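# Push the office chair fully under the desk

## Task

Slide the office chair all the way under the desk so that it finishes upright and level with every wheel on the floor. A tipped or fallen chair counts as failure, and it only counts as done if the chair stays in place by itself once the robot is no longer holding or pushing it.

## Robot and tools

ROBOT. A wheeled base with two drive wheels carries a column, a head with a tilt joint, and two arms. Each arm has six joints and a two-finger gripper. The base can drive straight or turn on the spot, but it cannot move sideways. With the arms folded the robot measures 0.73 m long, 0.62 m wide and 1.88 m tall, and its front edge sits 0.40 m ahead of the column.

FRAMES. The base frame has its origin on the floor between the drive wheels, under the column, with x forward, y to the left and z up. The odometry frame is the base frame as it was when the scene began. left_hand and right_hand are reported in the base frame. Each is the point where that hand's fingers meet, and the fingertips reach 8 mm past it. quat_wxyz rotates (0, 0, 1) onto the finger direction, and the hand's y axis runs along the opening.

execute_actions. It takes "actions", a list holding one action or none, and an optional "cameras" list drawn from cam_head_left, cam_head_right, cam_left_wrist, cam_right_wrist, nav_camera and all. Omitting it, null or ["all"] returns every camera, [] returns none, and an unknown name refuses the call. An empty action list only reports state and images. An action may hold "base", "joints" and "speeds".
- base: exactly one command, given as an offset from where the base last measured itself in the latest state report. {"translate_m": d} drives straight d metres, -3 to 3, positive forward. {"rotate_rad": d} turns d radians, -3.2 to 3.2, positive to the left (counter-clockwise seen from above).
- speeds: caps top speed for this action only. translate_m 0.05 to 0.8 m/s, rotate_rad 0.1 to 1 rad/s, and the maximum is the default. A base command that would need more than 8.667 s is refused. Speeds do not slow the arms.
- joints: a single dictionary of absolute targets keyed by joint name, so both arms and the head share one object. head_tilt_rad -0.61 to 1.308 (0 is about level, positive looks down). For each arm (prefix left_ or right_): joint1_rad -2.879 to 2.879, joint2_rad 0 to 3.141, joint3_rad 0 to 3.019, joint4_rad -1.692 to 1.57, joint5_rad -1.57 to 1.57 (positive swings the hand to the robot's right), joint6_rad -2.094 to 2.094 (hand roll), and gripper_m 0 to 0.093, the gap between the fingertips in metres.
Any unknown key or out-of-range number refuses the whole call and nothing moves. Motions in one action start together. No action runs past 15 s. A joint or base left out of an action may keep driving toward an older target without this showing in its status. Once a result reports a stop, any later execute_actions, wait or finished_scene calls in that same reply are skipped.

ARM GEOMETRY (approximate). Set joint1 to -1.57 for the left arm or 1.57 for the right, with joints 5 and 6 at 0. The arm then works in a vertical plane facing forward, 0.23 m to that side of the column. Let a = j2 - 0.35, b = 1.05 + j2 - j3 and c = b - j4. The hand point is then about 0.12 + 0.39 sin a + 0.38 cos b + 0.25 cos c m ahead and 1.46 + 0.39 cos a - 0.38 sin b - 0.25 sin c m up. The real hand often sits up to 5 cm lower and nearer the column than this. At c = 1.57 the fingers point straight down. An empty hand reaches about 1 m from the shoulder and no lower than about 0.47 m, so it cannot touch the floor. Target changes under about 0.03 rad (0.08 for joints 2 and 3) may not move a joint. To make gentle contact, step about 0.05 rad per call from your previous target.

wait: {"seconds": 0 to 10}. Commands nothing new and returns state and images.
zoom_image: {"camera": name, "region": [x0, y0, x1, y1]}, in pixels of that camera's latest full image (672x504, origin top-left), at most 504 by 504.
finished_scene: {"scene": the current scene number}. This is final, and the result tells whether the task succeeded.

RESULTS. base_status and joint_status give each motion's outcome. done: reached within tolerance, and for the base it means the wheels turned the full amount even if they slipped. off_target: came to rest short and may still be pushing. contact_stop: base only, a wheel stalled on something. time_out: ran out of time. not_followed: a safety check withheld an arm's targets, shown with "joint command not followed" and a "cause:" line. limit_stop_at_motor_heat: the arm stopped because of heat. on_its_own lists what the call did not command, and "held at" gives a held target, not a position. base_odometry counts wheel turns only, with heading from -3.142 to 3.142. If turned_by_wheels and turned_by_imu disagree by more than about 4 % and at least 0.05 rad, the base hit something or slipped. base_tilt is in degrees, forward and right positive, with about 1 degree of fixed bias. wheel_motors_off = 1 means the wheel motors are switched off. motor_effort lists left_wheel and right_wheel in percent, positive pushing forward, with the peak in brackets. These readings are noisy. Joint torques are rough. The "pictures" line gives the image order. MOTOR HOT warns from 85 °C, and OVER-TEMPERATURE FAULT means an arm went limp.

AVOID. After a contact_stop, back up 0.05 m before retrying or turning. Pushing hard with the base for about 3 s shuts the wheel motors off for 2 s, and the base does not hold position meanwhile. A desk top between 0.30 and 1.20 m high can slide over the base and strike the column. If forward tilt drops by 0.5 degrees or more during a move, the robot is leaning back, so reverse 0.05 m. A blocked arm keeps pushing and heats up. To relax it, resend its reported joint positions as targets. Never let the arms strike or press on each other. Push the chair slowly so it does not tip. Before finishing, move the robot clear so the chair rests level on its own.

Each tool is called after "Call:" as name(argument=value, ...), one argument or row to a line, values as JSON.

## Session

Call:
execute_actions(
  actions=[],
)

Scene clock: 0.00 s.
Joint torques (N m, as the arm reports them, + toward a larger angle): no reading
base_odometry: x=+0.000 y=+0.000 heading=+0.000 (m, m, rad; odometry frame)
turned_by_wheels: +0.000 (rad since the last result)
turned_by_imu: +0.000 (rad since the last result)
base_tilt: forward=+0.4 right=-0.1 (deg)
base_status: not commanded
joint_positions: head_tilt_rad=+0.881 left_joint1_rad=-1.565 left_joint2_rad=+0.907 left_joint3_rad=+0.429 left_joint4_rad=-0.971 left_joint5_rad=+0.013 left_joint6_rad=+0.085 left_gripper_m=+0.095 right_joint1_rad=+1.595 right_joint2_rad=+0.906 right_joint3_rad=+0.441 right_joint4_rad=-0.998 right_joint5_rad=+0.043 right_joint6_rad=-0.042 right_gripper_m=+0.094
joint_status: not commanded
wheel_motors_off: 0
motor_effort: left_wheel=+0 right_wheel=+1 (%)
left_hand: x=+0.1497 y=+0.2236 z=+1.2526 quat_wxyz=(+0.446, -0.033, -0.894, +0.023) (m; base frame)
right_hand: x=+0.1526 y=-0.2277 z=+1.2559 quat_wxyz=(+0.452, +0.039, -0.891, +0.003) (m; base frame)
pictures: cam_head_left, cam_head_right, cam_left_wrist, cam_right_wrist, nav_camera
Images, in order (width x height): cam_head_left 672x504, cam_head_right 672x504, cam_left_wrist 672x504, cam_right_wrist 672x504, nav_camera 672x504.

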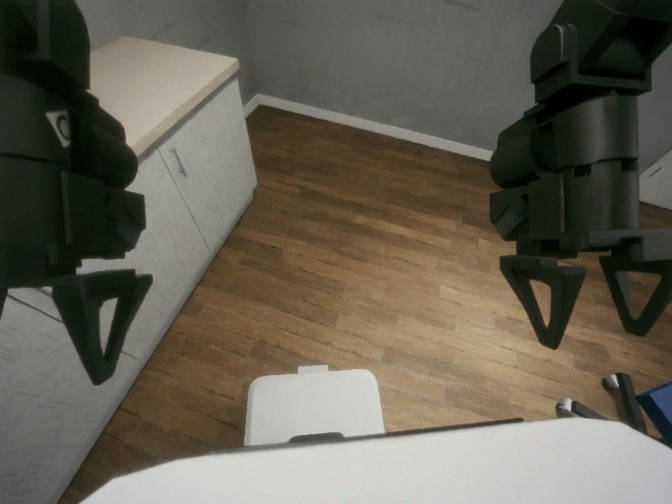

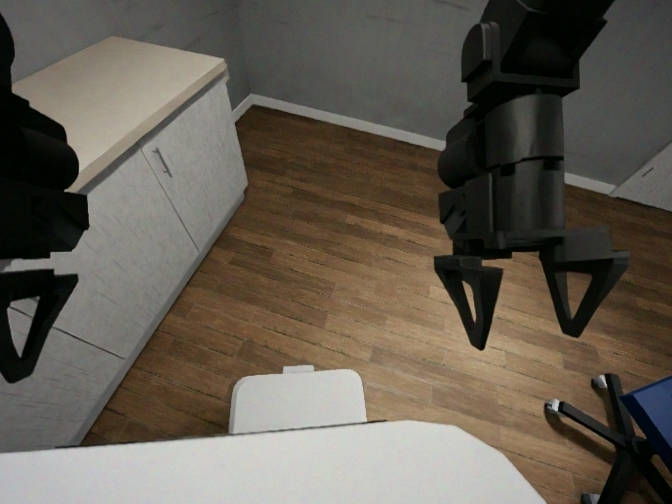

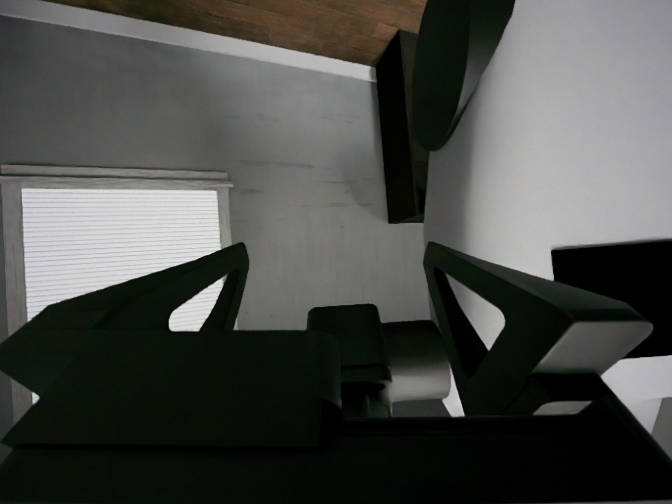

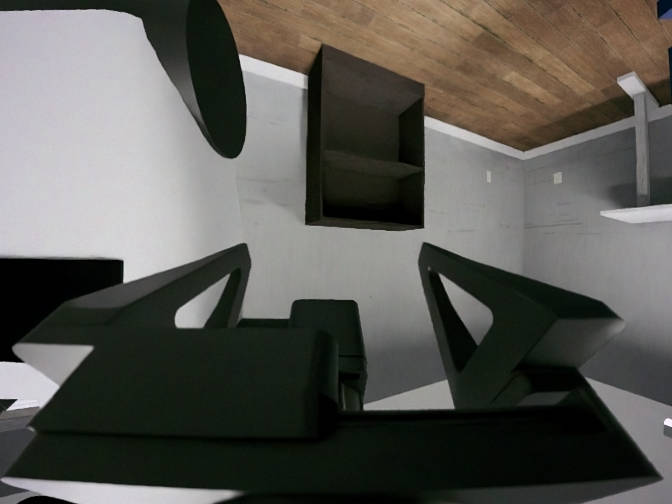

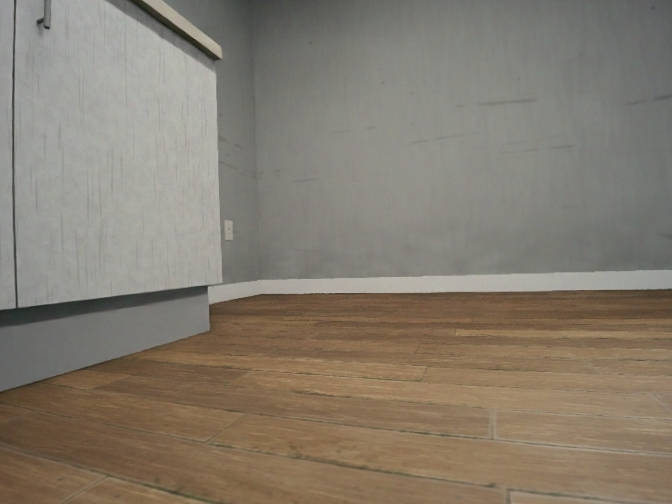

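Call:
execute_actions(
  actions=[
    {"base":{"rotate_rad":-1.75},"joints":{"head_tilt_rad":0.6}},
  ],
  cameras=["cam_head_left","nav_camera"],
)

Scene clock: 12.70 s.
Joint torques (N m, as the arm reports them, + toward a larger angle): left_arm=[ 0.59 -5.99 -0.72 -1.37  0.05  0.12] | right_arm=[-1.31 -9.26 -1.18 -1.14  0.05  0.06]
base_odometry: x=+0.000 y=+0.000 heading=-1.749 (m, m, rad; odometry frame)
turned_by_wheels: -1.749 (rad since the last result)
turned_by_imu: -1.739 (rad since the last result)
base_tilt: forward=+0.4 right=+0.0 (deg)
base_status: done
joint_positions: head_tilt_rad=+0.618 left_joint1_rad=-1.565 left_joint2_rad=+0.907 left_joint3_rad=+0.429 left_joint4_rad=-0.971 left_joint5_rad=+0.013 left_joint6_rad=+0.085 left_gripper_m=+0.095 right_joint1_rad=+1.595 right_joint2_rad=+0.906 right_joint3_rad=+0.441 right_joint4_rad=-0.998 right_joint5_rad=+0.043 right_joint6_rad=-0.042 right_gripper_m=+0.094
joint_status: all done
wheel_motors_off: 0
motor_effort: left_wheel=+2(33) right_wheel=-2(40) (%)
left_hand: x=+0.1497 y=+0.2236 z=+1.2526 quat_wxyz=(+0.446, -0.033, -0.894, +0.023) (m; base frame)
right_hand: x=+0.1526 y=-0.2277 z=+1.2559 quat_wxyz=(+0.452, +0.039, -0.891, +0.003) (m; base frame)
pictures: cam_head_left, nav_camera
camera_calibration (this result's frames):
cam_head_left: T_world_to_cam=[[-0.0889662, -0.99434, 0.0580822, -0.0513979], [-0.663194, 0.0156283, -0.748284, 1.18304], [0.743141, -0.105092, -0.660831, 0.913039], [0, 0, 0, 1]] pos_world=[0.101496, 0.026357, 1.4916]
Images, in order (width x height): cam_head_left 672x504, nav_camera 672x504.

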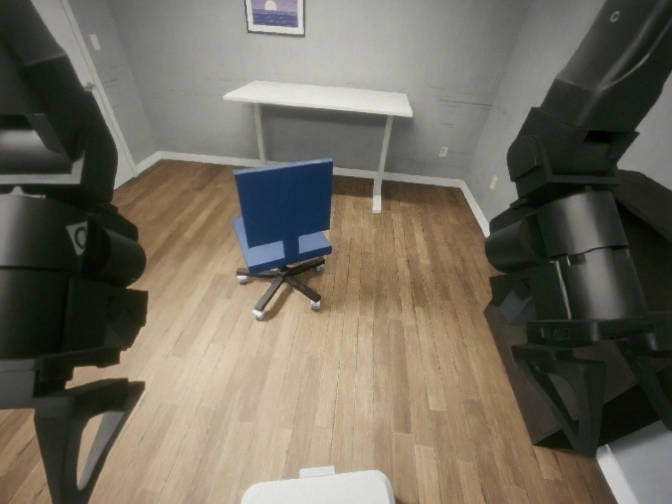

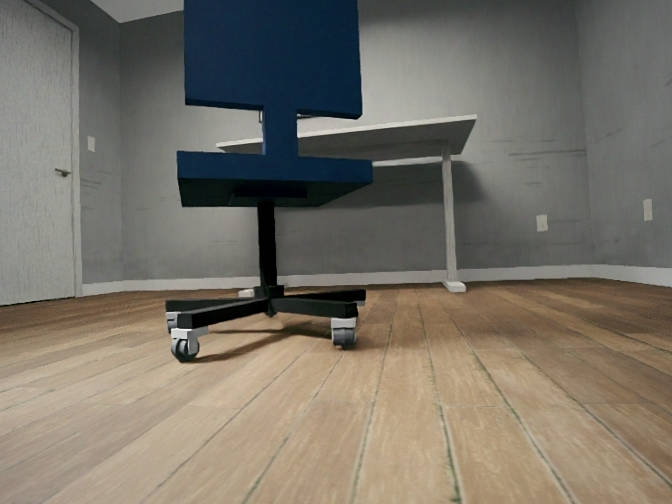

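Call:
execute_actions(
  actions=[
    {"base":{"rotate_rad":0.8},"joints":{"left_joint1_rad":-1.69,"left_joint2_rad":2.55,"left_joint3_rad":2.0,"left_joint4_rad":0.9,"left_gripper_m":0,"right_joint1_rad":1.69,"right_joint2_rad":2.55,"right_joint3_rad":2.0,"right_joint4_rad":0.9,"right_gripper_m":0}},
  ],
  cameras=[],
)

Call:
execute_actions(
  actions=[
    {"base":{"translate_m":0.56}},
  ],
  cameras=[],
)

Call:
execute_actions(
  actions=[
    {"base":{"rotate_rad":-1.02}},
  ],
  cameras=["cam_head_left","nav_camera"],
)

Scene clock: 33.23 s.
Joint torques (N m, as the arm reports them, + toward a larger angle): left_arm=[ -2.31 -12.55   1.55   1.88   0.11   0.08] | right_arm=[ -0.1  -18.45   1.52   2.5   -0.02   0.04]
base_odometry: x=+0.000 y=+0.000 heading=-0.950 (m, m, rad; odometry frame)
turned_by_wheels: +0.799 (rad since the last result)
turned_by_imu: +0.792 (rad since the last result)
base_tilt: forward=+0.4 right=+0.0 (deg)
base_status: done
joint_positions: head_tilt_rad=+0.617 left_joint1_rad=-1.678 left_joint2_rad=+2.557 left_joint3_rad=+1.995 left_joint4_rad=+0.878 left_joint5_rad=+0.013 left_joint6_rad=+0.085 left_gripper_m=+0.001 right_joint1_rad=+1.701 right_joint2_rad=+2.560 right_joint3_rad=+1.997 right_joint4_rad=+0.885 right_joint5_rad=+0.043 right_joint6_rad=-0.042 right_gripper_m=+0.000
joint_status: all done
wheel_motors_off: 0
motor_effort: left_wheel=-2(31) right_wheel=+3(29) (%)
left_hand: x=+0.5976 y=+0.1222 z=+0.6851 quat_wxyz=(-0.409, -0.047, -0.910, +0.042) (m; base frame)
right_hand: x=+0.5966 y=-0.1117 z=+0.6863 quat_wxyz=(-0.410, +0.017, -0.911, -0.037) (m; base frame)
pictures: none
No camera images: the call's "cameras" was empty. Leave "cameras" out to get every camera's image.

Scene clock: 35.97 s.
Joint torques (N m, as the arm reports them, + toward a larger angle): left_arm=[ -2.55 -12.1    1.24   2.02   0.11   0.09] | right_arm=[ -0.22 -17.9    1.19   2.54  -0.02   0.06]
base_odometry: x=+0.325 y=-0.456 heading=-0.950 (m, m, rad; odometry frame)
turned_by_wheels: +0.000 (rad since the last result)
turned_by_imu: -0.001 (rad since the last result)
base_tilt: forward=+0.4 right=+0.0 (deg)
base_status: done
joint_positions: head_tilt_rad=+0.617 left_joint1_rad=-1.680 left_joint2_rad=+2.546 left_joint3_rad=+2.000 left_joint4_rad=+0.879 left_joint5_rad=+0.013 left_joint6_rad=+0.085 left_gripper_m=+0.001 right_joint1_rad=+1.701 right_joint2_rad=+2.552 right_joint3_rad=+2.000 right_joint4_rad=+0.885 right_joint5_rad=+0.043 right_joint6_rad=-0.042 right_gripper_m=+0.000
joint_status: not commanded
wheel_motors_off: 0
motor_effort: left_wheel=+1(41) right_wheel=+0(63) (%)
left_hand: x=+0.6089 y=+0.1211 z=+0.6915 quat_wxyz=(-0.416, -0.046, -0.907, +0.042) (m; base frame)
right_hand: x=+0.6051 y=-0.1117 z=+0.6911 quat_wxyz=(-0.416, +0.016, -0.909, -0.037) (m; base frame)
pictures: none
No camera images: the call's "cameras" was empty. Leave "cameras" out to get every camera's image.

Scene clock: 38.37 s.
Joint torques (N m, as the arm reports them, + toward a larger angle): left_arm=[ -2.3  -12.23   1.26   1.95   0.11   0.09] | right_arm=[  1.47 -18.04   1.27   2.46  -0.01   0.06]
base_odometry: x=+0.325 y=-0.456 heading=-1.970 (m, m, rad; odometry frame)
turned_by_wheels: -1.019 (rad since the last result)
turned_by_imu: -1.012 (rad since the last result)
base_tilt: forward=+0.4 right=+0.1 (deg)
base_status: done
joint_positions: head_tilt_rad=+0.617 left_joint1_rad=-1.692 left_joint2_rad=+2.546 left_joint3_rad=+2.000 left_joint4_rad=+0.879 left_joint5_rad=+0.013 left_joint6_rad=+0.085 left_gripper_m=+0.001 right_joint1_rad=+1.685 right_joint2_rad=+2.552 right_joint3_rad=+2.000 right_joint4_rad=+0.885 right_joint5_rad=+0.043 right_joint6_rad=-0.042 right_gripper_m=+0.000
joint_status: not commanded
wheel_motors_off: 0
motor_effort: left_wheel=+4(34) right_wheel=-4(48) (%)
left_hand: x=+0.6082 y=+0.1094 z=+0.6927 quat_wxyz=(-0.417, -0.047, -0.907, +0.049) (m; base frame)
right_hand: x=+0.6060 y=-0.1269 z=+0.6896 quat_wxyz=(-0.416, +0.016, -0.909, -0.029) (m; base frame)
pictures: cam_head_left, nav_camera
camera_calibration (this result's frames):
cam_head_left: T_world_to_cam=[[-0.0890243, -0.99434, 0.0579931, -0.0512577], [-0.662444, 0.0156283, -0.748948, 1.18403], [0.743802, -0.105092, -0.660086, 0.91186], [0, 0, 0, 1]] pos_world=[0.101545, 0.026357, 1.49165]
Images, in order (width x height): cam_head_left 672x504, nav_camera 672x504.

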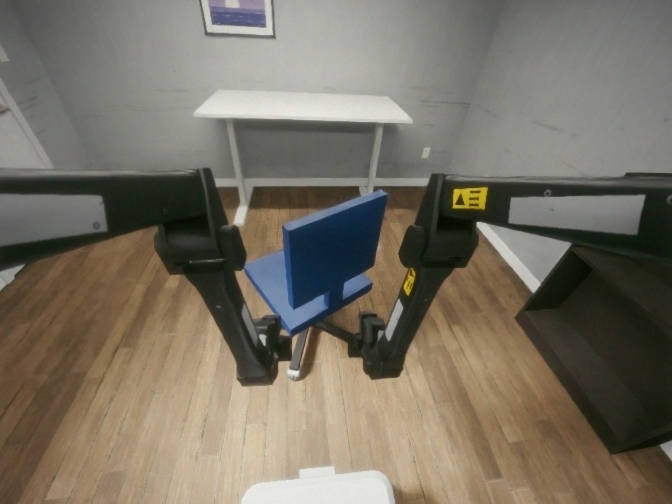

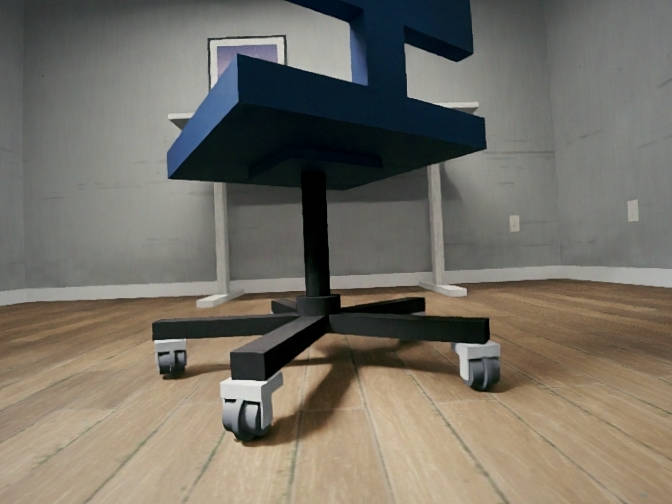

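Call:
execute_actions(
  actions=[
    {"base":{"translate_m":0.45},"speeds":{"translate_m":0.12},"joints":{"left_joint1_rad":-1.76,"right_joint1_rad":1.64,"head_tilt_rad":0.8}},
  ],
  cameras=["cam_head_left","nav_camera"],
)

Scene clock: 47.47 s.
Joint torques (N m, as the arm reports them, + toward a larger angle): left_arm=[ -2.92 -13.86   2.3    1.91   0.1    0.  ] | right_arm=[ -0.39 -18.61   1.42   2.44   0.08   0.08]
base_odometry: x=+0.151 y=-0.870 heading=-1.970 (m, m, rad; odometry frame)
turned_by_wheels: +0.000 (rad since the last result)
turned_by_imu: -0.004 (rad since the last result)
base_tilt: forward=+0.5 right=+0.0 (deg)
base_status: done
joint_positions: head_tilt_rad=+0.802 left_joint1_rad=-1.772 left_joint2_rad=+2.585 left_joint3_rad=+1.978 left_joint4_rad=+0.880 left_joint5_rad=+0.014 left_joint6_rad=+0.094 left_gripper_m=+0.001 right_joint1_rad=+1.640 right_joint2_rad=+2.558 right_joint3_rad=+1.998 right_joint4_rad=+0.886 right_joint5_rad=+0.042 right_joint6_rad=-0.042 right_gripper_m=+0.000
joint_status: all done
wheel_motors_off: 0
motor_effort: left_wheel=+0(58) right_wheel=+0(39) (%)
left_hand: x=+0.5605 y=+0.0360 z=+0.6821 quat_wxyz=(-0.391, -0.058, -0.915, +0.088) (m; base frame)
right_hand: x=+0.6018 y=-0.1685 z=+0.6833 quat_wxyz=(-0.412, +0.014, -0.911, -0.007) (m; base frame)
pictures: cam_head_left, nav_camera
camera_calibration (this result's frames):
cam_head_left: T_world_to_cam=[[-0.0767938, -0.99434, 0.073425, -0.0756345], [-0.789274, 0.0156283, -0.613843, 0.982305], [0.609221, -0.105092, -0.786006, 1.11251], [0, 0, 0, 1]] pos_world=[0.0917375, 0.026357, 1.48297]
Images, in order (width x height): cam_head_left 672x504, nav_camera 672x504.

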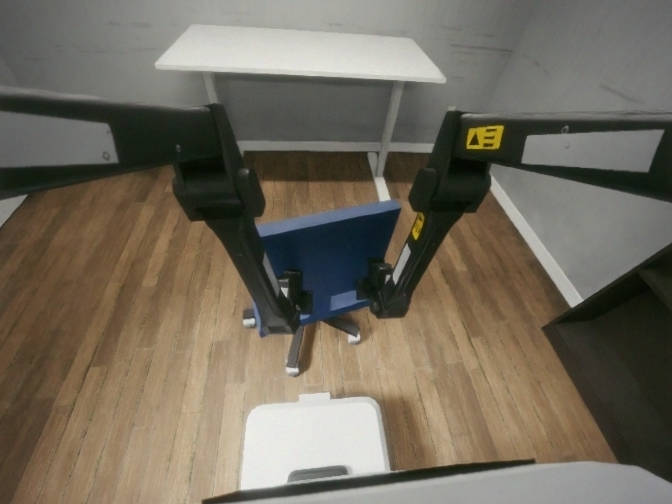

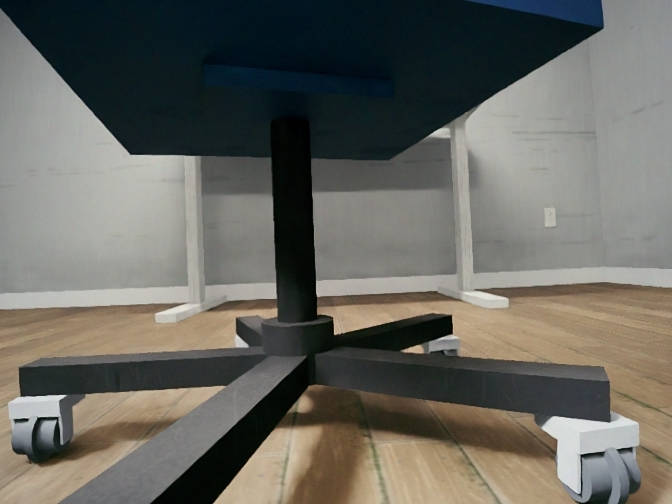

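Call:
execute_actions(
  actions=[
    {"base":{"translate_m":0.85},"speeds":{"translate_m":0.15},"joints":{"left_joint1_rad":-1.66,"left_joint3_rad":2.08}},
  ],
  cameras=["cam_head_left","nav_camera"],
)

Scene clock: 60.23 s.
Joint torques (N m, as the arm reports them, + toward a larger angle): left_arm=[ -1.91 -14.73   3.05   2.18   0.26   0.04] | right_arm=[ -0.52 -18.57   1.15   2.47   0.12   0.04]
base_odometry: x=-0.180 y=-1.653 heading=-1.970 (m, m, rad; odometry frame)
turned_by_wheels: +0.000 (rad since the last result)
turned_by_imu: -0.004 (rad since the last result)
base_tilt: forward=+0.5 right=+0.0 (deg)
base_status: done
joint_positions: head_tilt_rad=+0.803 left_joint1_rad=-1.645 left_joint2_rad=+2.581 left_joint3_rad=+2.056 left_joint4_rad=+0.880 left_joint5_rad=+0.009 left_joint6_rad=+0.090 left_gripper_m=+0.001 right_joint1_rad=+1.640 right_joint2_rad=+2.556 right_joint3_rad=+1.999 right_joint4_rad=+0.885 right_joint5_rad=+0.041 right_joint6_rad=-0.042 right_gripper_m=+0.000
joint_status: all done
wheel_motors_off: 0
motor_effort: left_wheel=-1(38) right_wheel=-1(40) (%)
left_hand: x=+0.6146 y=+0.1534 z=+0.6826 quat_wxyz=(-0.427, -0.046, -0.903, +0.022) (m; base frame)
right_hand: x=+0.6041 y=-0.1684 z=+0.6845 quat_wxyz=(-0.413, +0.014, -0.911, -0.007) (m; base frame)
pictures: cam_head_left, nav_camera
camera_calibration (this result's frames):
cam_head_left: T_world_to_cam=[[-0.0767526, -0.99434, 0.0734681, -0.0757029], [-0.789618, 0.0156283, -0.6134, 0.98164], [0.60878, -0.105092, -0.786348, 1.11305], [0, 0, 0, 1]] pos_world=[0.0917055, 0.026357, 1.48295]
Images, in order (width x height): cam_head_left 672x504, nav_camera 672x504.

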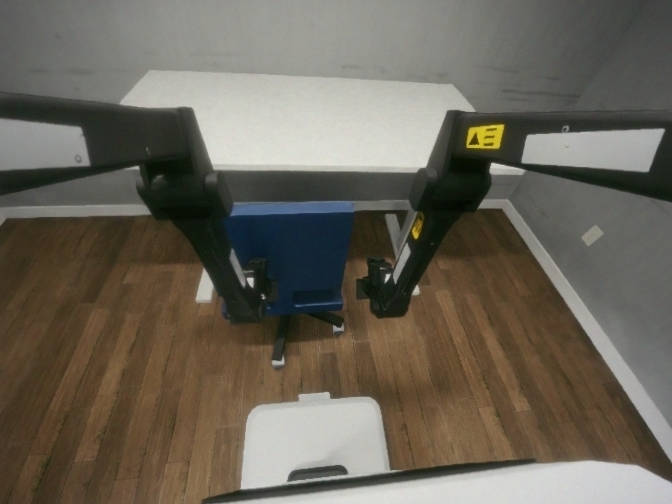

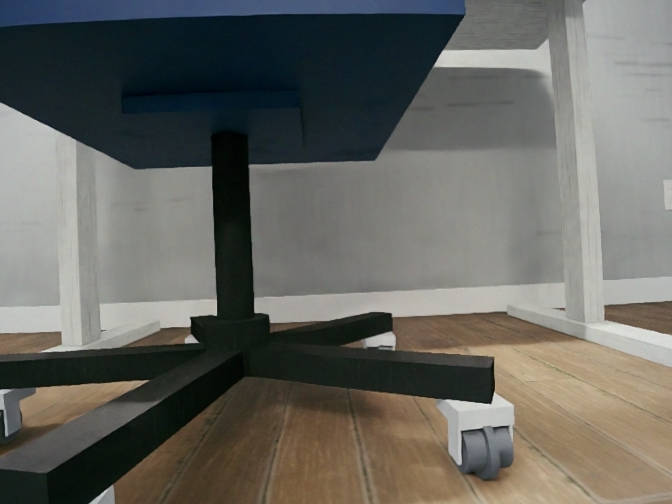

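Call:
execute_actions(
  actions=[
    {"base":{"translate_m":0.27},"speeds":{"translate_m":0.12}},
  ],
  cameras=["cam_head_left","nav_camera","cam_right_wrist"],
)

Scene clock: 67.33 s.
Joint torques (N m, as the arm reports them, + toward a larger angle): left_arm=[ -1.73 -16.     4.23   1.99   0.5   -0.02] | right_arm=[ -0.11 -18.31   1.26   2.43   0.11   0.08]
base_odometry: x=-0.285 y=-1.902 heading=-1.970 (m, m, rad; odometry frame)
turned_by_wheels: +0.000 (rad since the last result)
turned_by_imu: -0.003 (rad since the last result)
base_tilt: forward=+0.4 right=+0.0 (deg)
base_status: done
joint_positions: head_tilt_rad=+0.803 left_joint1_rad=-1.642 left_joint2_rad=+2.617 left_joint3_rad=+2.031 left_joint4_rad=+0.877 left_joint5_rad=+0.004 left_joint6_rad=+0.090 left_gripper_m=+0.001 right_joint1_rad=+1.640 right_joint2_rad=+2.555 right_joint3_rad=+1.999 right_joint4_rad=+0.886 right_joint5_rad=+0.041 right_joint6_rad=-0.042 right_gripper_m=+0.000
joint_status: not commanded
wheel_motors_off: 0
motor_effort: left_wheel=+1(36) right_wheel=+1(39) (%)
left_hand: x=+0.5723 y=+0.1569 z=+0.6605 quat_wxyz=(-0.397, -0.046, -0.916, +0.020) (m; base frame)
right_hand: x=+0.6053 y=-0.1684 z=+0.6853 quat_wxyz=(-0.414, +0.014, -0.910, -0.007) (m; base frame)
pictures: cam_head_left, cam_right_wrist, nav_camera
camera_calibration (this result's frames):
cam_head_left: T_world_to_cam=[[-0.0767427, -0.99434, 0.0734785, -0.0757194], [-0.789701, 0.0156283, -0.613293, 0.98148], [0.608673, -0.105092, -0.78643, 1.11319], [0, 0, 0, 1]] pos_world=[0.0916978, 0.026357, 1.48294]
cam_right_wrist: T_world_to_cam=[[0.0258797, -0.999504, 0.0179327, -0.201031], [-0.974698, -0.0292134, -0.221607, 0.739929], [0.222021, -0.0117438, -0.974971, 0.655557], [0, 0, 0, 1]] pos_world=[0.580863, -0.171617, 0.806728]
Images, in order (width x height): cam_head_left 672x504, cam_right_wrist 672x504, nav_camera 672x504.

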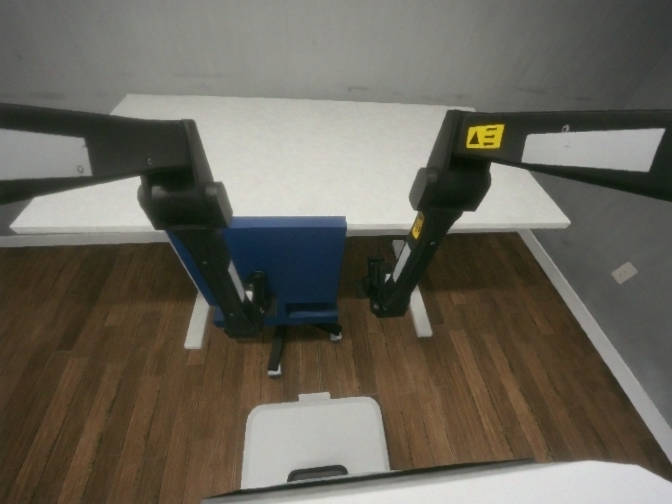

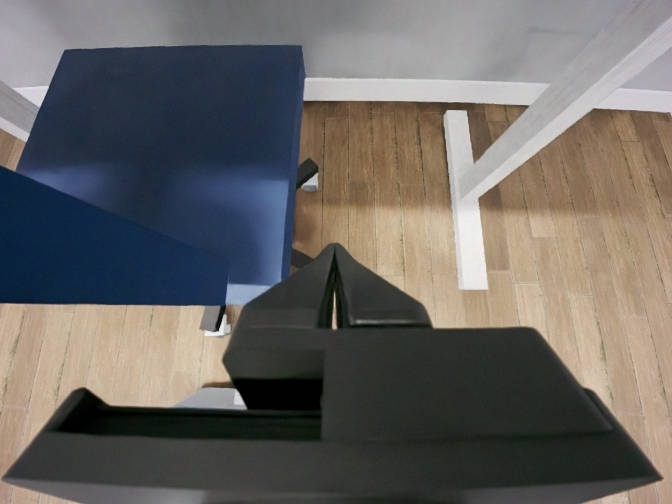

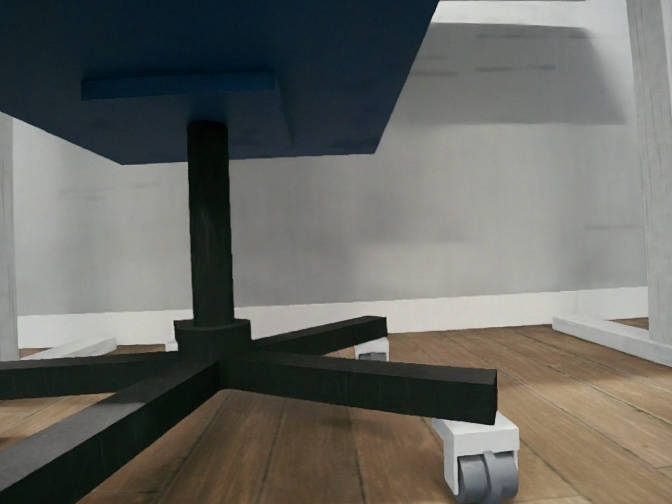

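Backrest has met the desk.

Call:
execute_actions(
  actions=[
    {"base":{"translate_m":-0.12}},
  ],
  cameras=[],
)

Call:
finished_scene(
  scene=1,
)

Scene clock: 72.30 s.
Joint torques (N m, as the arm reports them, + toward a larger angle): left_arm=[ -1.71 -12.31   2.26   1.86   0.22   0.03] | right_arm=[ -0.24 -18.19   1.52   2.43   0.12   0.07]
base_odometry: x=-0.238 y=-1.792 heading=-1.970 (m, m, rad; odometry frame)
turned_by_wheels: +0.000 (rad since the last result)
turned_by_imu: -0.002 (rad since the last result)
base_tilt: forward=+0.4 right=-0.2 (deg)
base_status: done
joint_positions: head_tilt_rad=+0.803 left_joint1_rad=-1.649 left_joint2_rad=+2.550 left_joint3_rad=+2.075 left_joint4_rad=+0.880 left_joint5_rad=+0.010 left_joint6_rad=+0.090 left_gripper_m=+0.001 right_joint1_rad=+1.640 right_joint2_rad=+2.553 right_joint3_rad=+1.996 right_joint4_rad=+0.886 right_joint5_rad=+0.041 right_joint6_rad=-0.042 right_gripper_m=+0.000
joint_status: not commanded
wheel_motors_off: 0
motor_effort: left_wheel=+0(34) right_wheel=+0(36) (%)
left_hand: x=+0.6482 y=+0.1494 z=+0.7025 quat_wxyz=(-0.449, -0.045, -0.892, +0.023) (m; base frame)
right_hand: x=+0.6049 y=-0.1684 z=+0.6856 quat_wxyz=(-0.414, +0.014, -0.910, -0.007) (m; base frame)
pictures: none
No camera images: the call's "cameras" was empty. Leave "cameras" out to get every camera's image.

The scene is finished: the task was done.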